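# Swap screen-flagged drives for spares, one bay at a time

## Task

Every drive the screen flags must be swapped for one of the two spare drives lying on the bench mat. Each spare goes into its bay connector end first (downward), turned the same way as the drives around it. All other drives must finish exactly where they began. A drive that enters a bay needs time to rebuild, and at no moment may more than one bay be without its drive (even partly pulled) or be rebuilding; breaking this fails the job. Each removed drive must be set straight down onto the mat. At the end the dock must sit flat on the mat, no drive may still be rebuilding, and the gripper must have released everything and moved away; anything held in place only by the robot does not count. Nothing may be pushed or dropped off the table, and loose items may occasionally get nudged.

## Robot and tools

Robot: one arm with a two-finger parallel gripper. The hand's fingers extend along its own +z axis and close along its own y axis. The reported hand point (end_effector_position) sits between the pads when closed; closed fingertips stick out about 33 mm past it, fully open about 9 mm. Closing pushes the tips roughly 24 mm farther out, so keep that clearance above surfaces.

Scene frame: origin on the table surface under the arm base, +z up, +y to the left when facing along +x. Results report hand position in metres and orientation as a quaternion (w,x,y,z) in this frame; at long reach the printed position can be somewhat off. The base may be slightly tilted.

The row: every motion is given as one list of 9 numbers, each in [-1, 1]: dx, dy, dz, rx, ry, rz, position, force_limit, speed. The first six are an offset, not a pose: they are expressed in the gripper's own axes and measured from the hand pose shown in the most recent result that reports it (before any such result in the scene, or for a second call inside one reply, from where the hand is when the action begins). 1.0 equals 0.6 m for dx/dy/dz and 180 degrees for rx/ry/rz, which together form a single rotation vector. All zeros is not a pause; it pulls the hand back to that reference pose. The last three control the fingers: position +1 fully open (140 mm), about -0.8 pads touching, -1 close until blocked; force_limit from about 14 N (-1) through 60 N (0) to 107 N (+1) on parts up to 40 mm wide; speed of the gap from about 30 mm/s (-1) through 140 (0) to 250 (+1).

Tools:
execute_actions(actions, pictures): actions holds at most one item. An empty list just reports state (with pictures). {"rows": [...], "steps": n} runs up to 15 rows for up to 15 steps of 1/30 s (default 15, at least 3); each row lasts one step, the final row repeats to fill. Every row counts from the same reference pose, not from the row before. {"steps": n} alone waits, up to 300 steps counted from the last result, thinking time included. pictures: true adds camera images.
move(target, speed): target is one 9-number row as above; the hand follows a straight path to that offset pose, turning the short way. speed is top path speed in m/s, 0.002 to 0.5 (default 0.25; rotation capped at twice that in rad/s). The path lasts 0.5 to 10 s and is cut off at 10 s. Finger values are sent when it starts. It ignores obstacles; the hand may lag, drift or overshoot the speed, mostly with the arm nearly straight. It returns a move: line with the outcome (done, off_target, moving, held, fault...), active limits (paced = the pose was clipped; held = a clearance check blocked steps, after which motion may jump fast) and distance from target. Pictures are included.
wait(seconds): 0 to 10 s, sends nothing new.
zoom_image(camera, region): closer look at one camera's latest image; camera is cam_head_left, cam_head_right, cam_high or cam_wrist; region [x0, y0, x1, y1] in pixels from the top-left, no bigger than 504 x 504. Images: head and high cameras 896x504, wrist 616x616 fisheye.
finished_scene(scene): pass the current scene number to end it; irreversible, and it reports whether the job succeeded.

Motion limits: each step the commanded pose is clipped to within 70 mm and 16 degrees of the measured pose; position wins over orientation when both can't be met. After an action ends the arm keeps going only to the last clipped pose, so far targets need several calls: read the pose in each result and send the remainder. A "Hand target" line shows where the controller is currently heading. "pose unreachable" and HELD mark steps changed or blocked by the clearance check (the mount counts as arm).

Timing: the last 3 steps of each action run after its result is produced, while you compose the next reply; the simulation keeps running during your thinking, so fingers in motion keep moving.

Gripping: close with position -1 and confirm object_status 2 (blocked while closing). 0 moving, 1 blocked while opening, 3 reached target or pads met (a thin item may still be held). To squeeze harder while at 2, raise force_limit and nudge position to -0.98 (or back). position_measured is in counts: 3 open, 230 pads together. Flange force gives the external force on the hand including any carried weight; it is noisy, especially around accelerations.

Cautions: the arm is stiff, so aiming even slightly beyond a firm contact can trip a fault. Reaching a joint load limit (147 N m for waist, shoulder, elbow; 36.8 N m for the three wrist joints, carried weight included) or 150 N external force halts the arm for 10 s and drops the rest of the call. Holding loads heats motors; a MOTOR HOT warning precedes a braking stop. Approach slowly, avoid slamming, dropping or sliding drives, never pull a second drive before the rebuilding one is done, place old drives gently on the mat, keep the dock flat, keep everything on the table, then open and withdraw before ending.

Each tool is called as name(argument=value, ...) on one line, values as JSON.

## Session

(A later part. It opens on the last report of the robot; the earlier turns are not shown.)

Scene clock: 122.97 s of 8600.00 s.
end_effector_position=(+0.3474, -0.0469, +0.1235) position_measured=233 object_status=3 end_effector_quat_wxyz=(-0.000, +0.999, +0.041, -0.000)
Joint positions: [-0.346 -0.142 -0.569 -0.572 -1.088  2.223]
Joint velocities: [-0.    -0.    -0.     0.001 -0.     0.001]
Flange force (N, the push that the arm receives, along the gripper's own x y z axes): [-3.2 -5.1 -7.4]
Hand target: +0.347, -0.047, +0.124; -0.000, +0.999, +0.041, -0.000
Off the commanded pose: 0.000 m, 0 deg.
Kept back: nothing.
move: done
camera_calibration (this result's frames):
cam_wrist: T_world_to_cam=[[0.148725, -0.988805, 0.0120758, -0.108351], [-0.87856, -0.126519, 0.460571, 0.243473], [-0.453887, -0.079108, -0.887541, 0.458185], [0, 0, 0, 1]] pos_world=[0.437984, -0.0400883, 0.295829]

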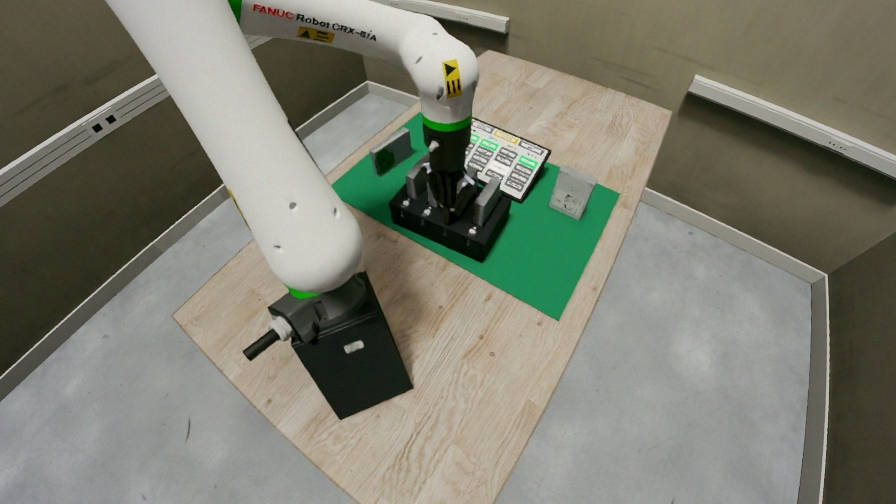

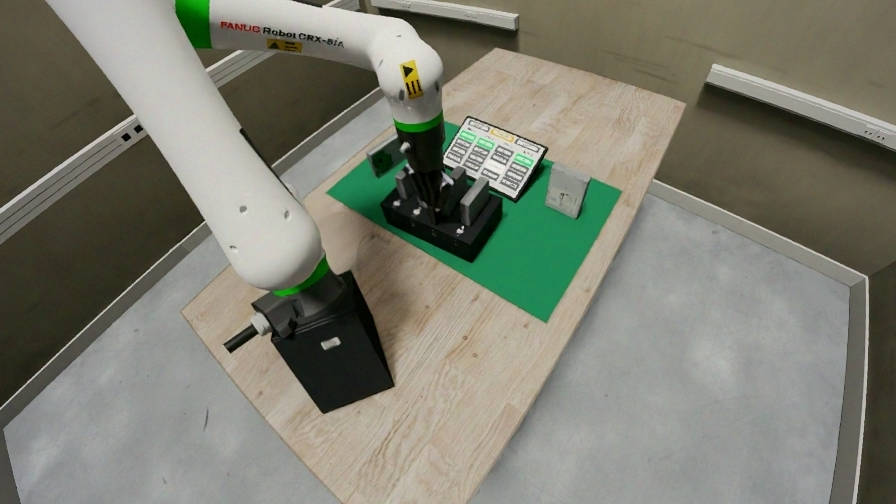

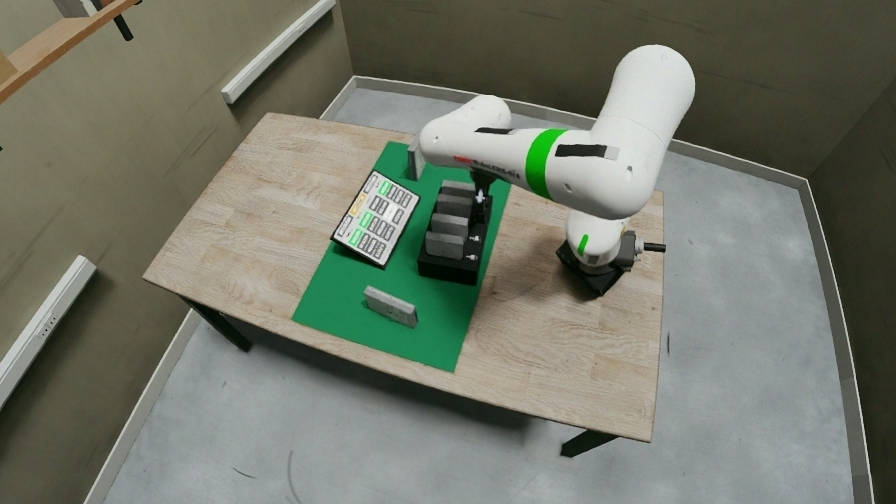

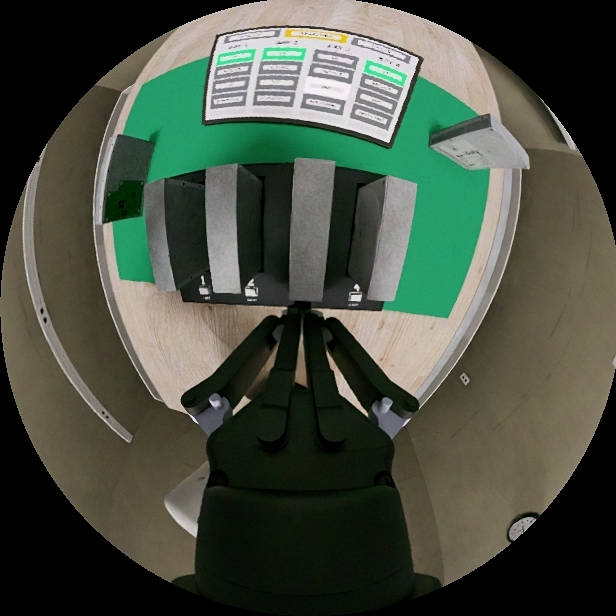

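move(target=[0,0.001,-0.0535,0,0,0,-0.3,0,-0.5], speed=0.06)

move(target=[0.135,0,0,0,0,0,-0.3,0,0], speed=0.08)

move(target=[0,0,0,0,0,0,-1,0,-0.5])

move(target=[0,0,-0.26,0,0,0,-1,0,-0.5], speed=0.08)

move(target=[0,0.29,0,0,0,0,-1,0,-0.5])

move(target=[0,0,0.291,0,0,0,-1,0,-0.5], speed=0.1)

Scene clock: 124.00 s of 8600.00 s.
end_effector_position=(+0.3476, -0.0475, +0.1556) position_measured=167 object_status=3 end_effector_quat_wxyz=(+0.000, +0.999, +0.041, -0.000)
Joint positions: [-0.394 -0.181 -0.532 -0.552 -1.176  2.219]
Joint velocities: [ 0.    -0.001  0.001  0.    -0.     0.001]
Flange force (N, the push that the arm receives, along the gripper's own x y z axes): [3.0 0.8 2.4]
Hand target: +0.348, -0.048, +0.156; +0.000, +0.999, +0.041, -0.000
Off the commanded pose: 0.000 m, 0 deg.
Kept back: nothing.
move: done
camera_calibration (this result's frames):
cam_wrist: T_world_to_cam=[[0.14874, -0.988802, 0.0121051, -0.109384], [-0.878542, -0.126515, 0.460607, 0.228777], [-0.453917, -0.0791452, -0.887522, 0.4867], [0, 0, 0, 1]] pos_world=[0.438182, -0.0406953, 0.327905]

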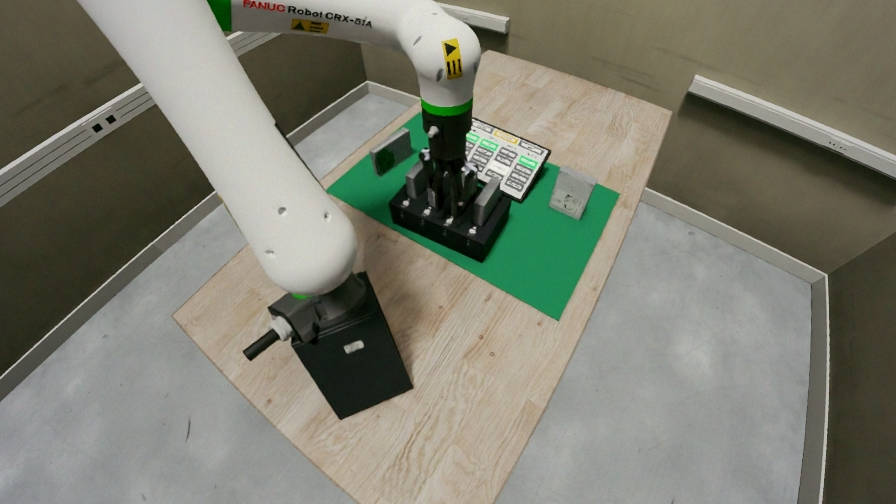

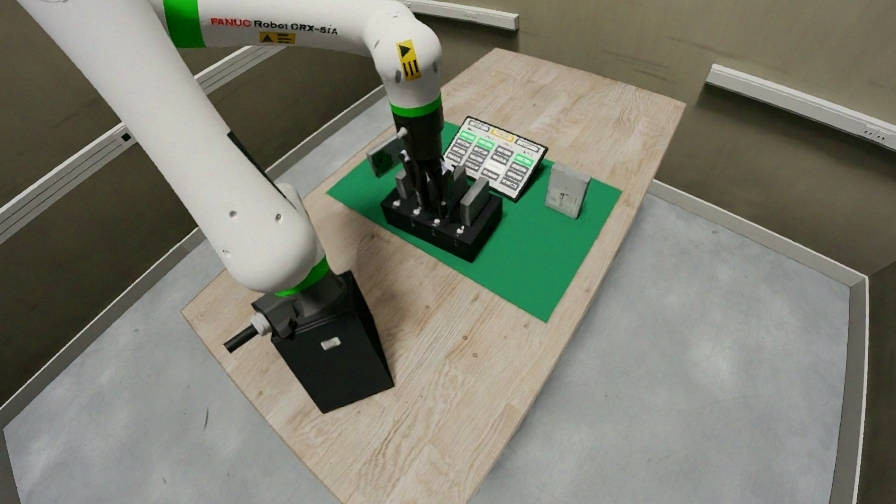

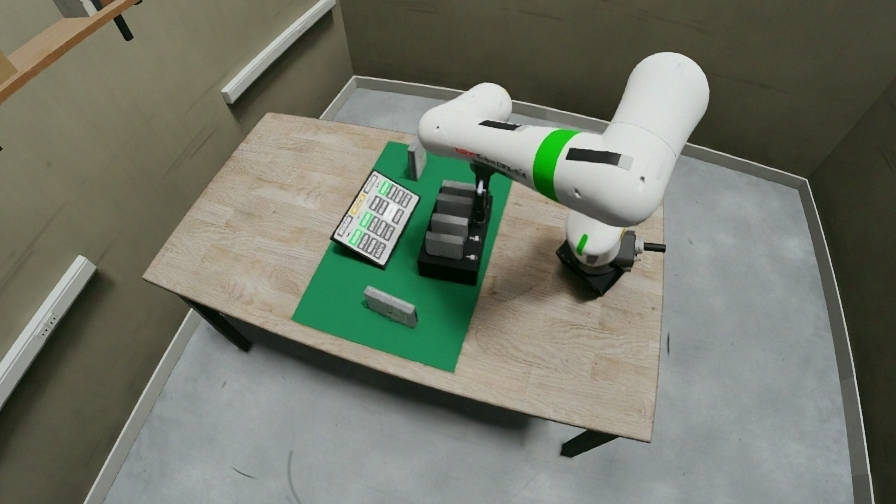

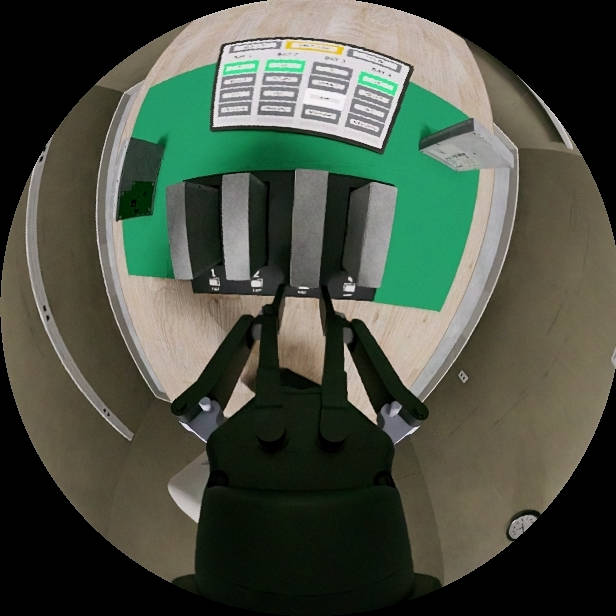

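Scene clock: 125.33 s of 8600.00 s.
end_effector_position=(+0.4283, -0.0405, +0.1553) position_measured=167 object_status=3 end_effector_quat_wxyz=(-0.000, +0.999, +0.041, -0.000)
Joint positions: [-0.315 -0.044 -0.354 -0.543 -1.173  2.127]
Joint velocities: [0.    0.001 0.001 0.    0.    0.   ]
Flange force (N, the push that the arm receives, along the gripper's own x y z axes): [-1.4 -1.9 -1.2]
Hand target: +0.428, -0.041, +0.155; -0.000, +0.999, +0.041, -0.000
Off the commanded pose: 0.000 m, 0 deg.
Kept back: nothing.
move: done
camera_calibration (this result's frames):
cam_wrist: T_world_to_cam=[[0.148708, -0.988813, 0.0116173, -0.114421], [-0.878595, -0.126723, 0.460448, 0.300761], [-0.453825, -0.0786793, -0.887611, 0.5236], [0, 0, 0, 1]] pos_world=[0.518885, -0.0338311, 0.327598]

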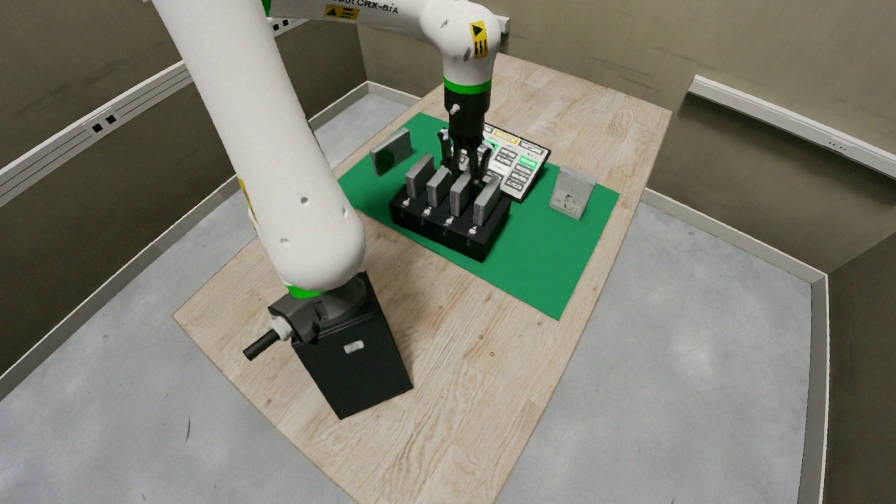

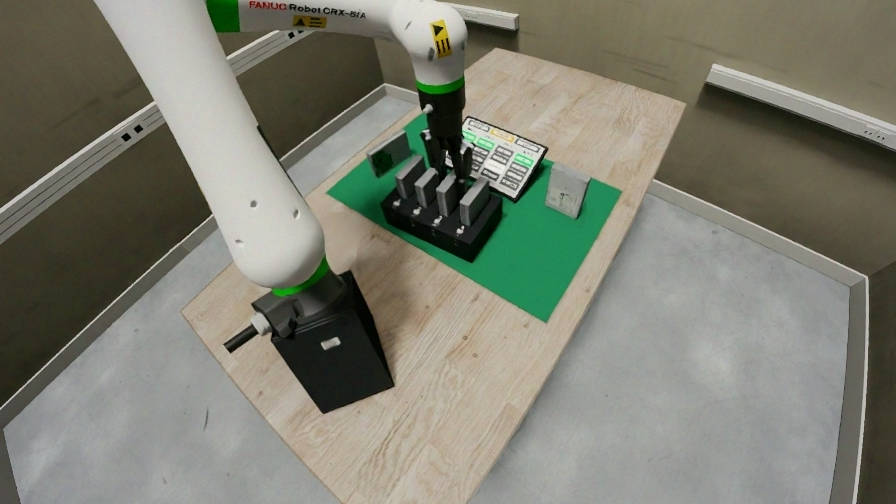

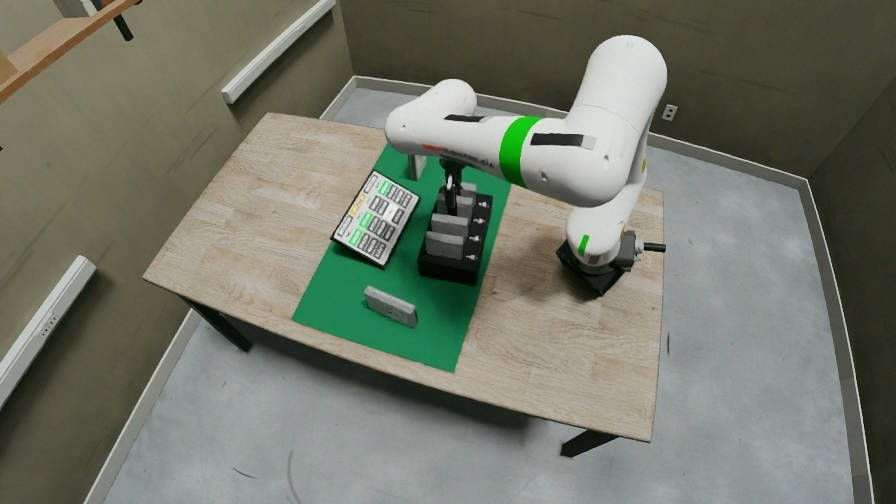

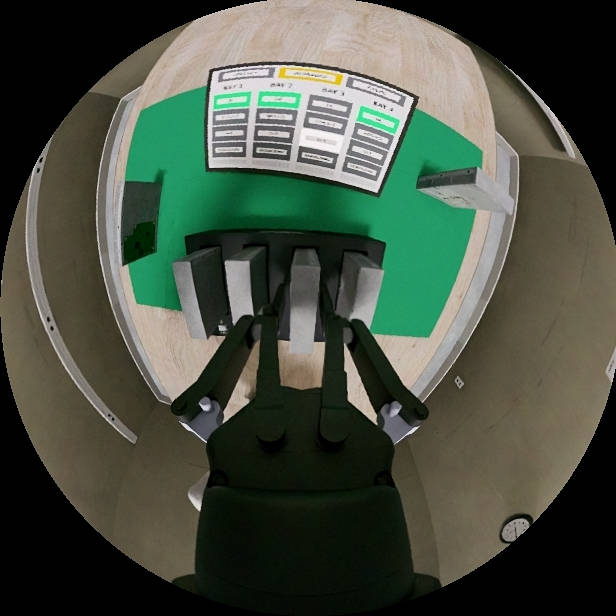

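Scene clock: 125.83 s of 8600.00 s.
end_effector_position=(+0.4283, -0.0406, +0.1553) position_measured=194 object_status=2 end_effector_quat_wxyz=(-0.000, +0.999, +0.041, -0.000)
Joint positions: [-0.315 -0.044 -0.354 -0.542 -1.173  2.127]
Joint velocities: [ 0.     0.     0.002  0.    -0.     0.002]
Flange force (N, the push that the arm receives, along the gripper's own x y z axes): [-2.8 -3.1 -4.6]
Hand target: +0.428, -0.041, +0.155; -0.000, +0.999, +0.041, -0.000
Off the commanded pose: 0.000 m, 0 deg.
Kept back: nothing.
move: done
camera_calibration (this result's frames):
cam_wrist: T_world_to_cam=[[0.148795, -0.988798, 0.0117535, -0.114531], [-0.878553, -0.126731, 0.460526, 0.300707], [-0.453878, -0.0788499, -0.887568, 0.523631], [0, 0, 0, 1]] pos_world=[0.518893, -0.0338513, 0.32762]

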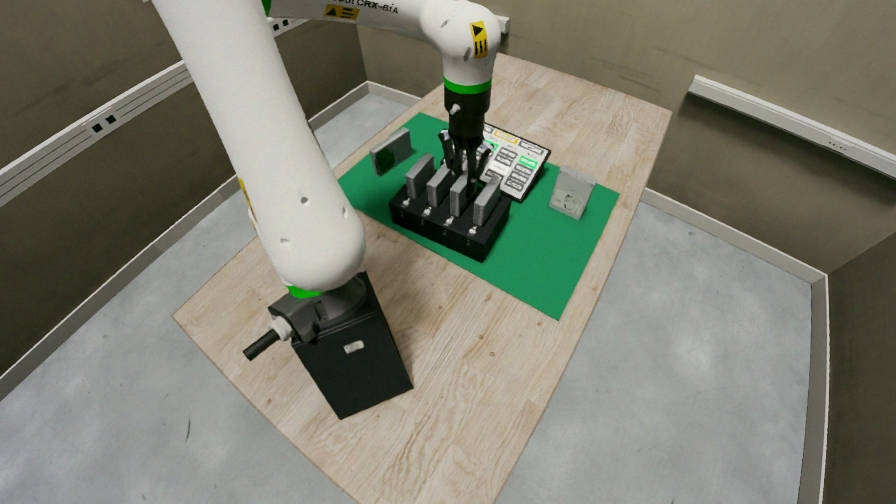

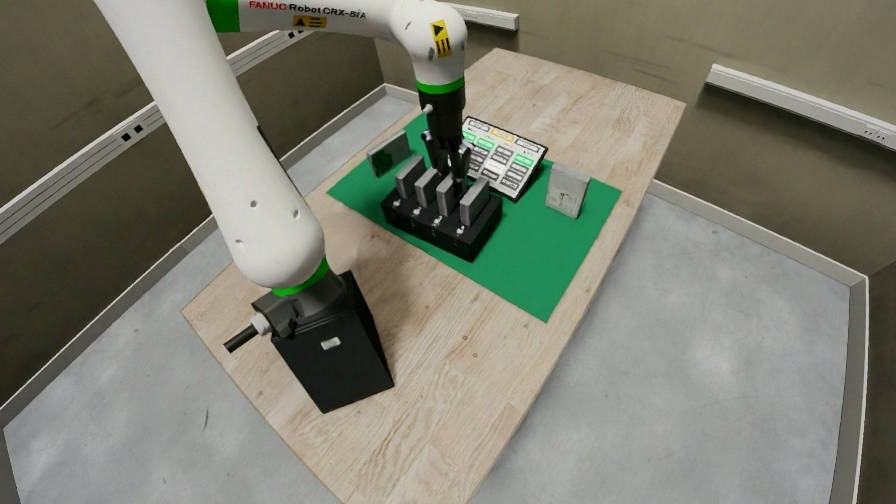

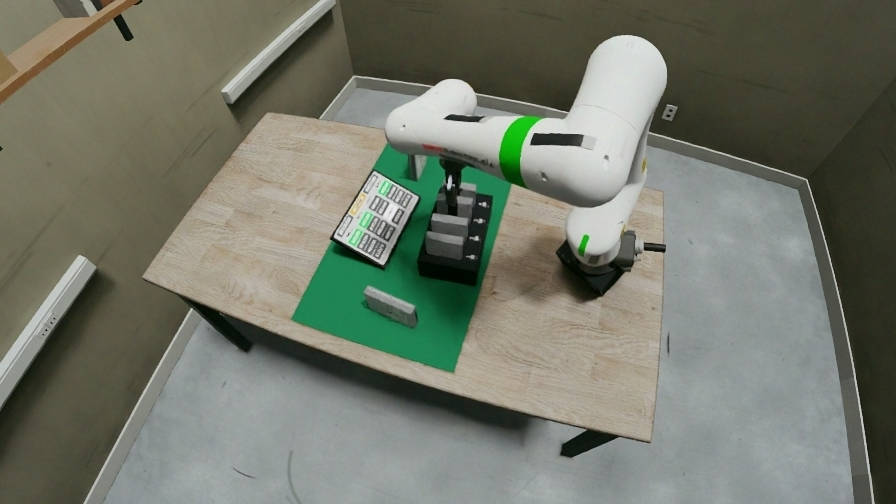

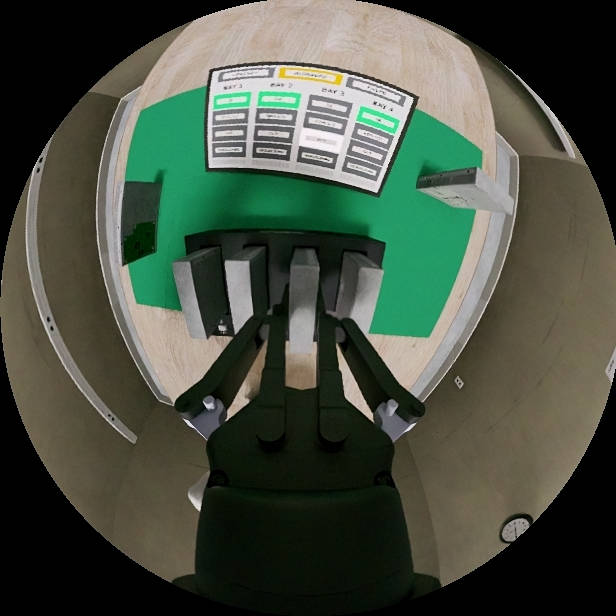

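Scene clock: 128.10 s of 8600.00 s.
end_effector_position=(+0.4290, -0.0408, +0.3113) position_measured=194 object_status=2 end_effector_quat_wxyz=(+0.000, +0.999, +0.041, -0.000)
Joint positions: [-0.512 -0.123 -0.105 -0.514 -1.553  2.132]
Joint velocities: [-0.001  0.     0.    -0.     0.     0.   ]
Flange force (N, the push that the arm receives, along the gripper's own x y z axes): [-0.1 -3.9 10.2]
Hand target: +0.429, -0.041, +0.311; +0.000, +0.999, +0.041, -0.000
Off the commanded pose: 0.001 m, 0 deg.
Kept back: nothing.
move: done
camera_calibration (this result's frames):
cam_wrist: T_world_to_cam=[[0.149448, -0.988693, 0.0123411, -0.117079], [-0.878346, -0.127016, 0.460842, 0.229238], [-0.454064, -0.0797118, -0.887396, 0.662382], [0, 0, 0, 1]] pos_world=[0.519611, -0.0338381, 0.483598]

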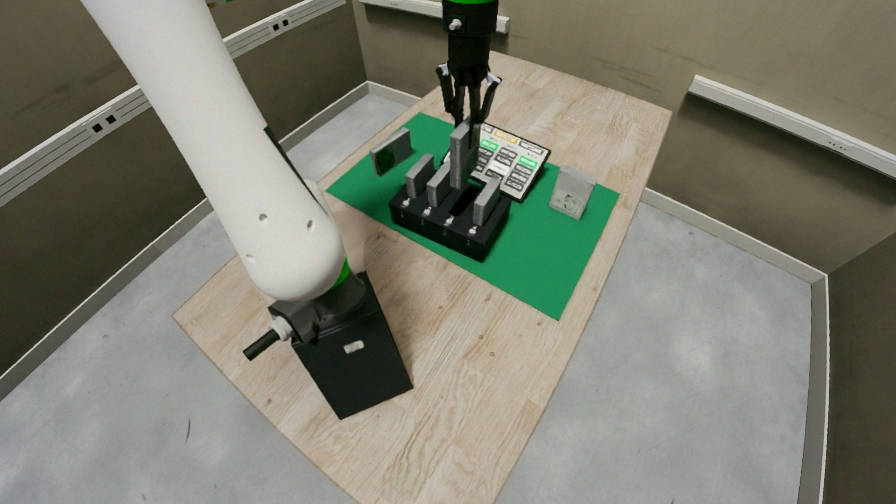

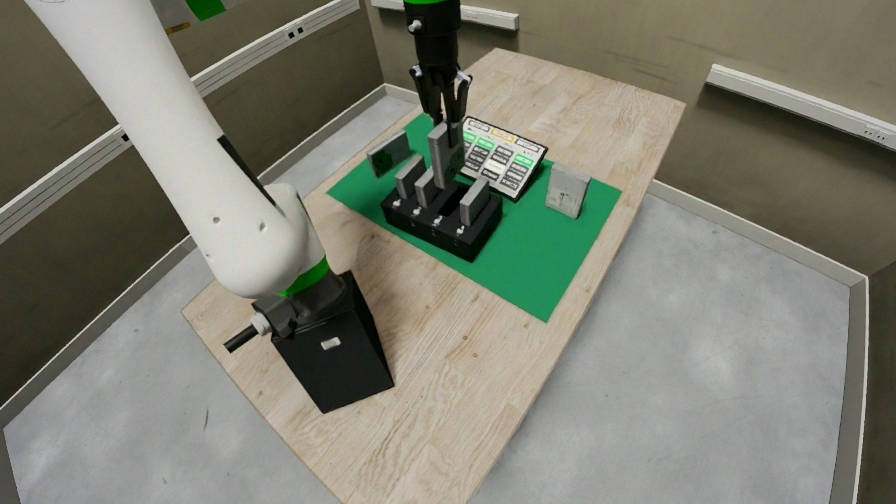

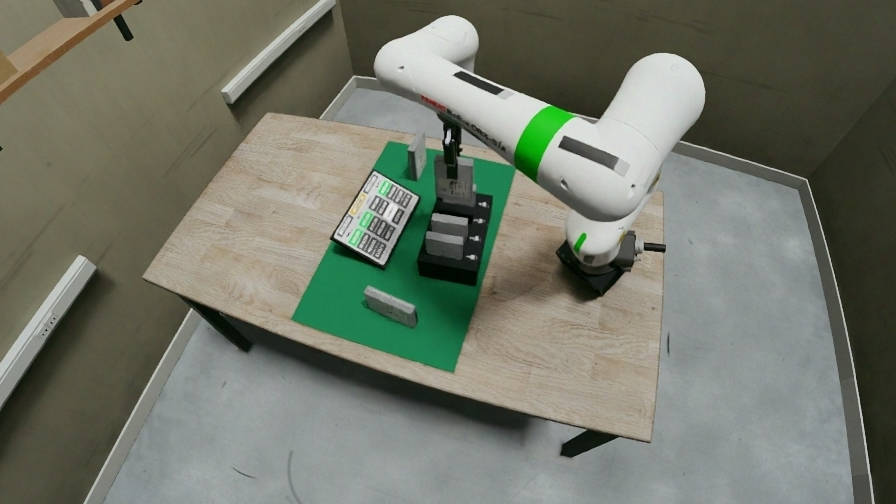

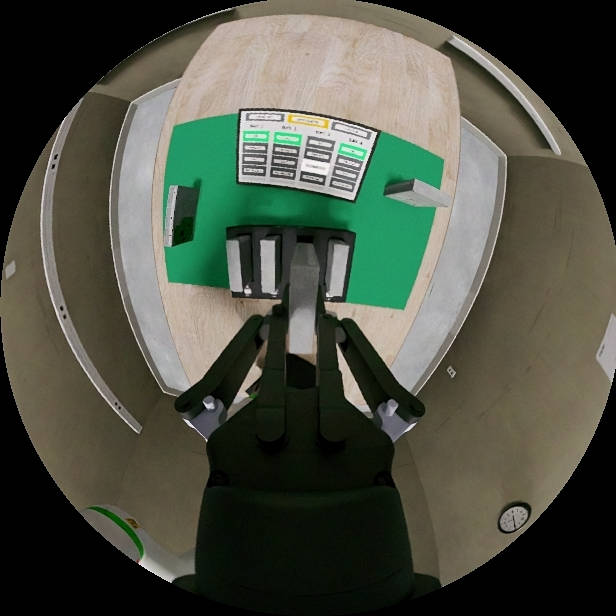

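Scene clock: 129.23 s of 8600.00 s.
end_effector_position=(+0.4435, -0.2145, +0.3114) position_measured=194 object_status=2 end_effector_quat_wxyz=(+0.001, +0.999, +0.041, -0.001)
Joint positions: [-0.768  0.251  0.127 -0.503 -1.553  2.424]
Joint velocities: [-0.     0.002 -0.001 -0.001 -0.002 -0.   ]
Flange force (N, the push that the arm receives, along the gripper's own x y z axes): [-3.4 -6.3 9.5]
Hand target: +0.444, -0.215, +0.311; +0.001, +0.999, +0.041, -0.001
Off the commanded pose: 0.000 m, 0 deg.
Kept back: nothing.
move: done
camera_calibration (this result's frames):
cam_wrist: T_world_to_cam=[[0.149478, -0.988668, 0.0138828, -0.291546], [-0.878086, -0.126278, 0.461539, 0.219809], [-0.454556, -0.0811802, -0.887011, 0.654952], [0, 0, 0, 1]] pos_world=[0.534303, -0.207316, 0.483547]

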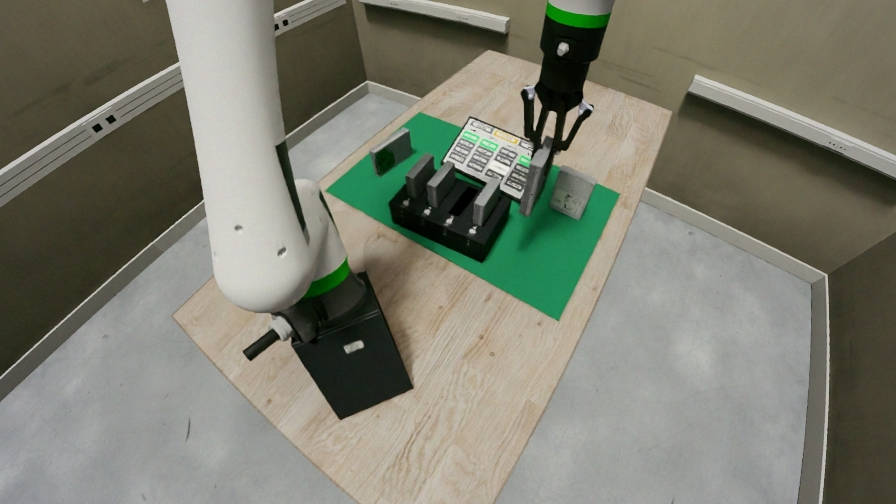

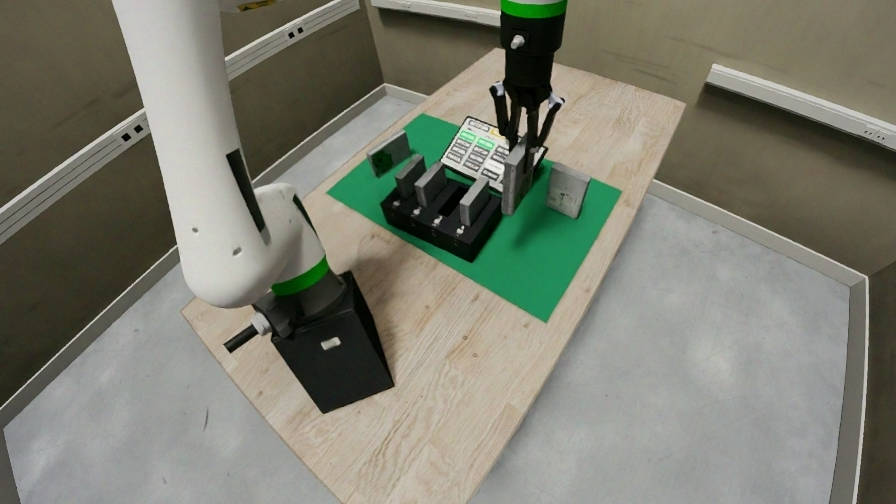

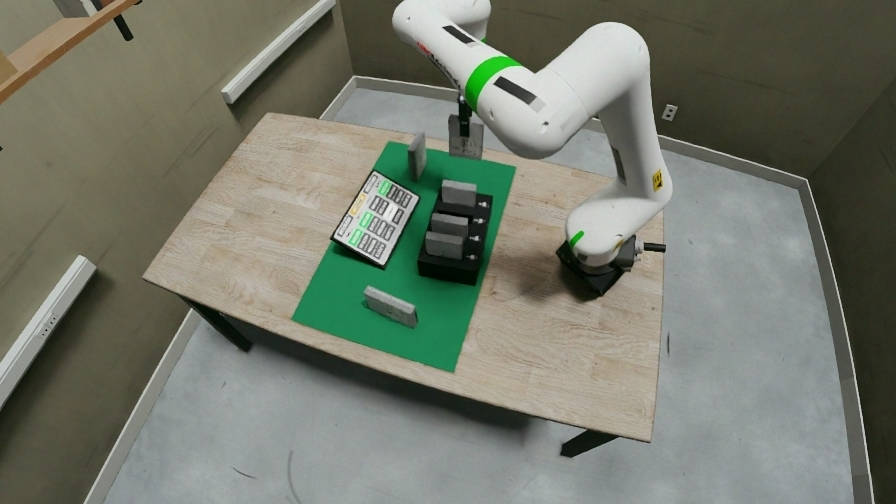

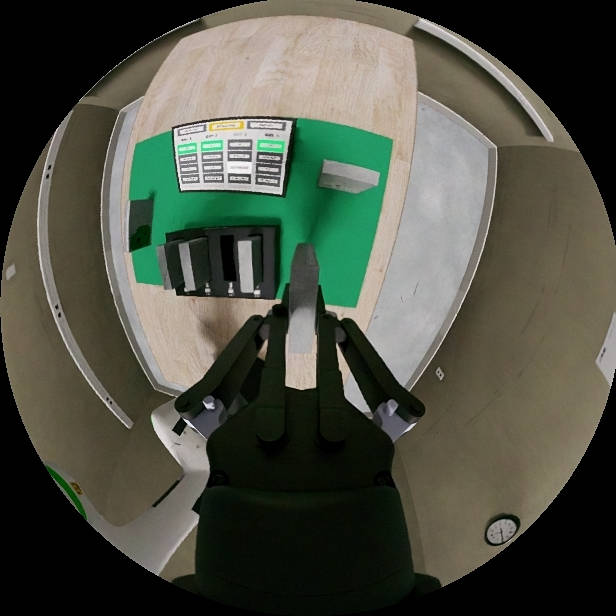

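Scene clock: 131.30 s of 8600.00 s.
end_effector_position=(+0.4427, -0.2146, +0.1368) position_measured=194 object_status=2 end_effector_quat_wxyz=(+0.001, +0.999, +0.041, -0.001)
Joint positions: [-0.607  0.35  -0.119 -0.56  -1.179  2.466]
Joint velocities: [ 0.001  0.002 -0.    -0.    -0.002  0.001]
Flange force (N, the push that the arm receives, along the gripper's own x y z axes): [-0.4 -3.0 5.9]
Hand target: +0.443, -0.215, +0.137; +0.001, +0.999, +0.041, -0.001
Off the commanded pose: 0.001 m, 0 deg.
Kept back: nothing.
move: done
camera_calibration (this result's frames):
cam_wrist: T_world_to_cam=[[0.148924, -0.988752, 0.0138283, -0.288864], [-0.878218, -0.125822, 0.461413, 0.299765], [-0.454483, -0.0808597, -0.887078, 0.49975], [0, 0, 0, 1]] pos_world=[0.533406, -0.207488, 0.308995]

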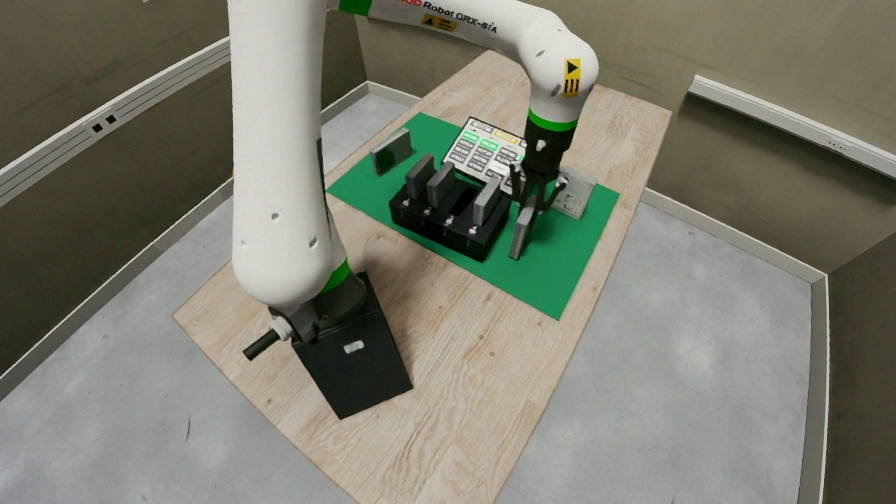

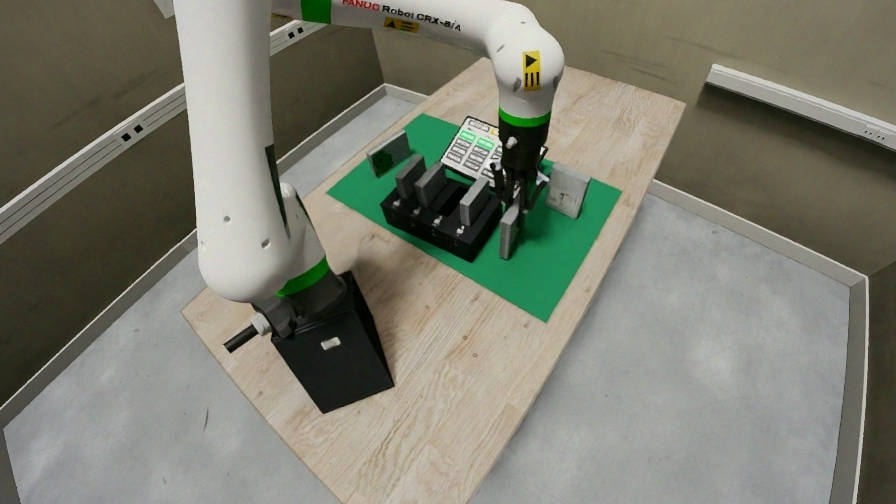

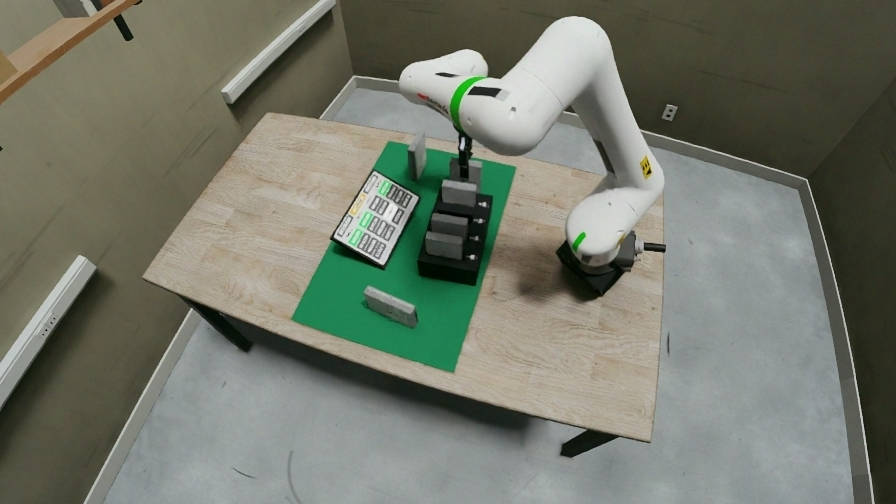

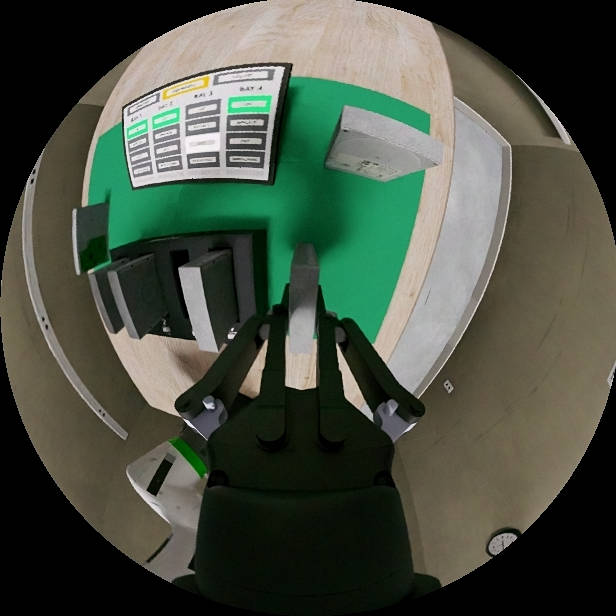

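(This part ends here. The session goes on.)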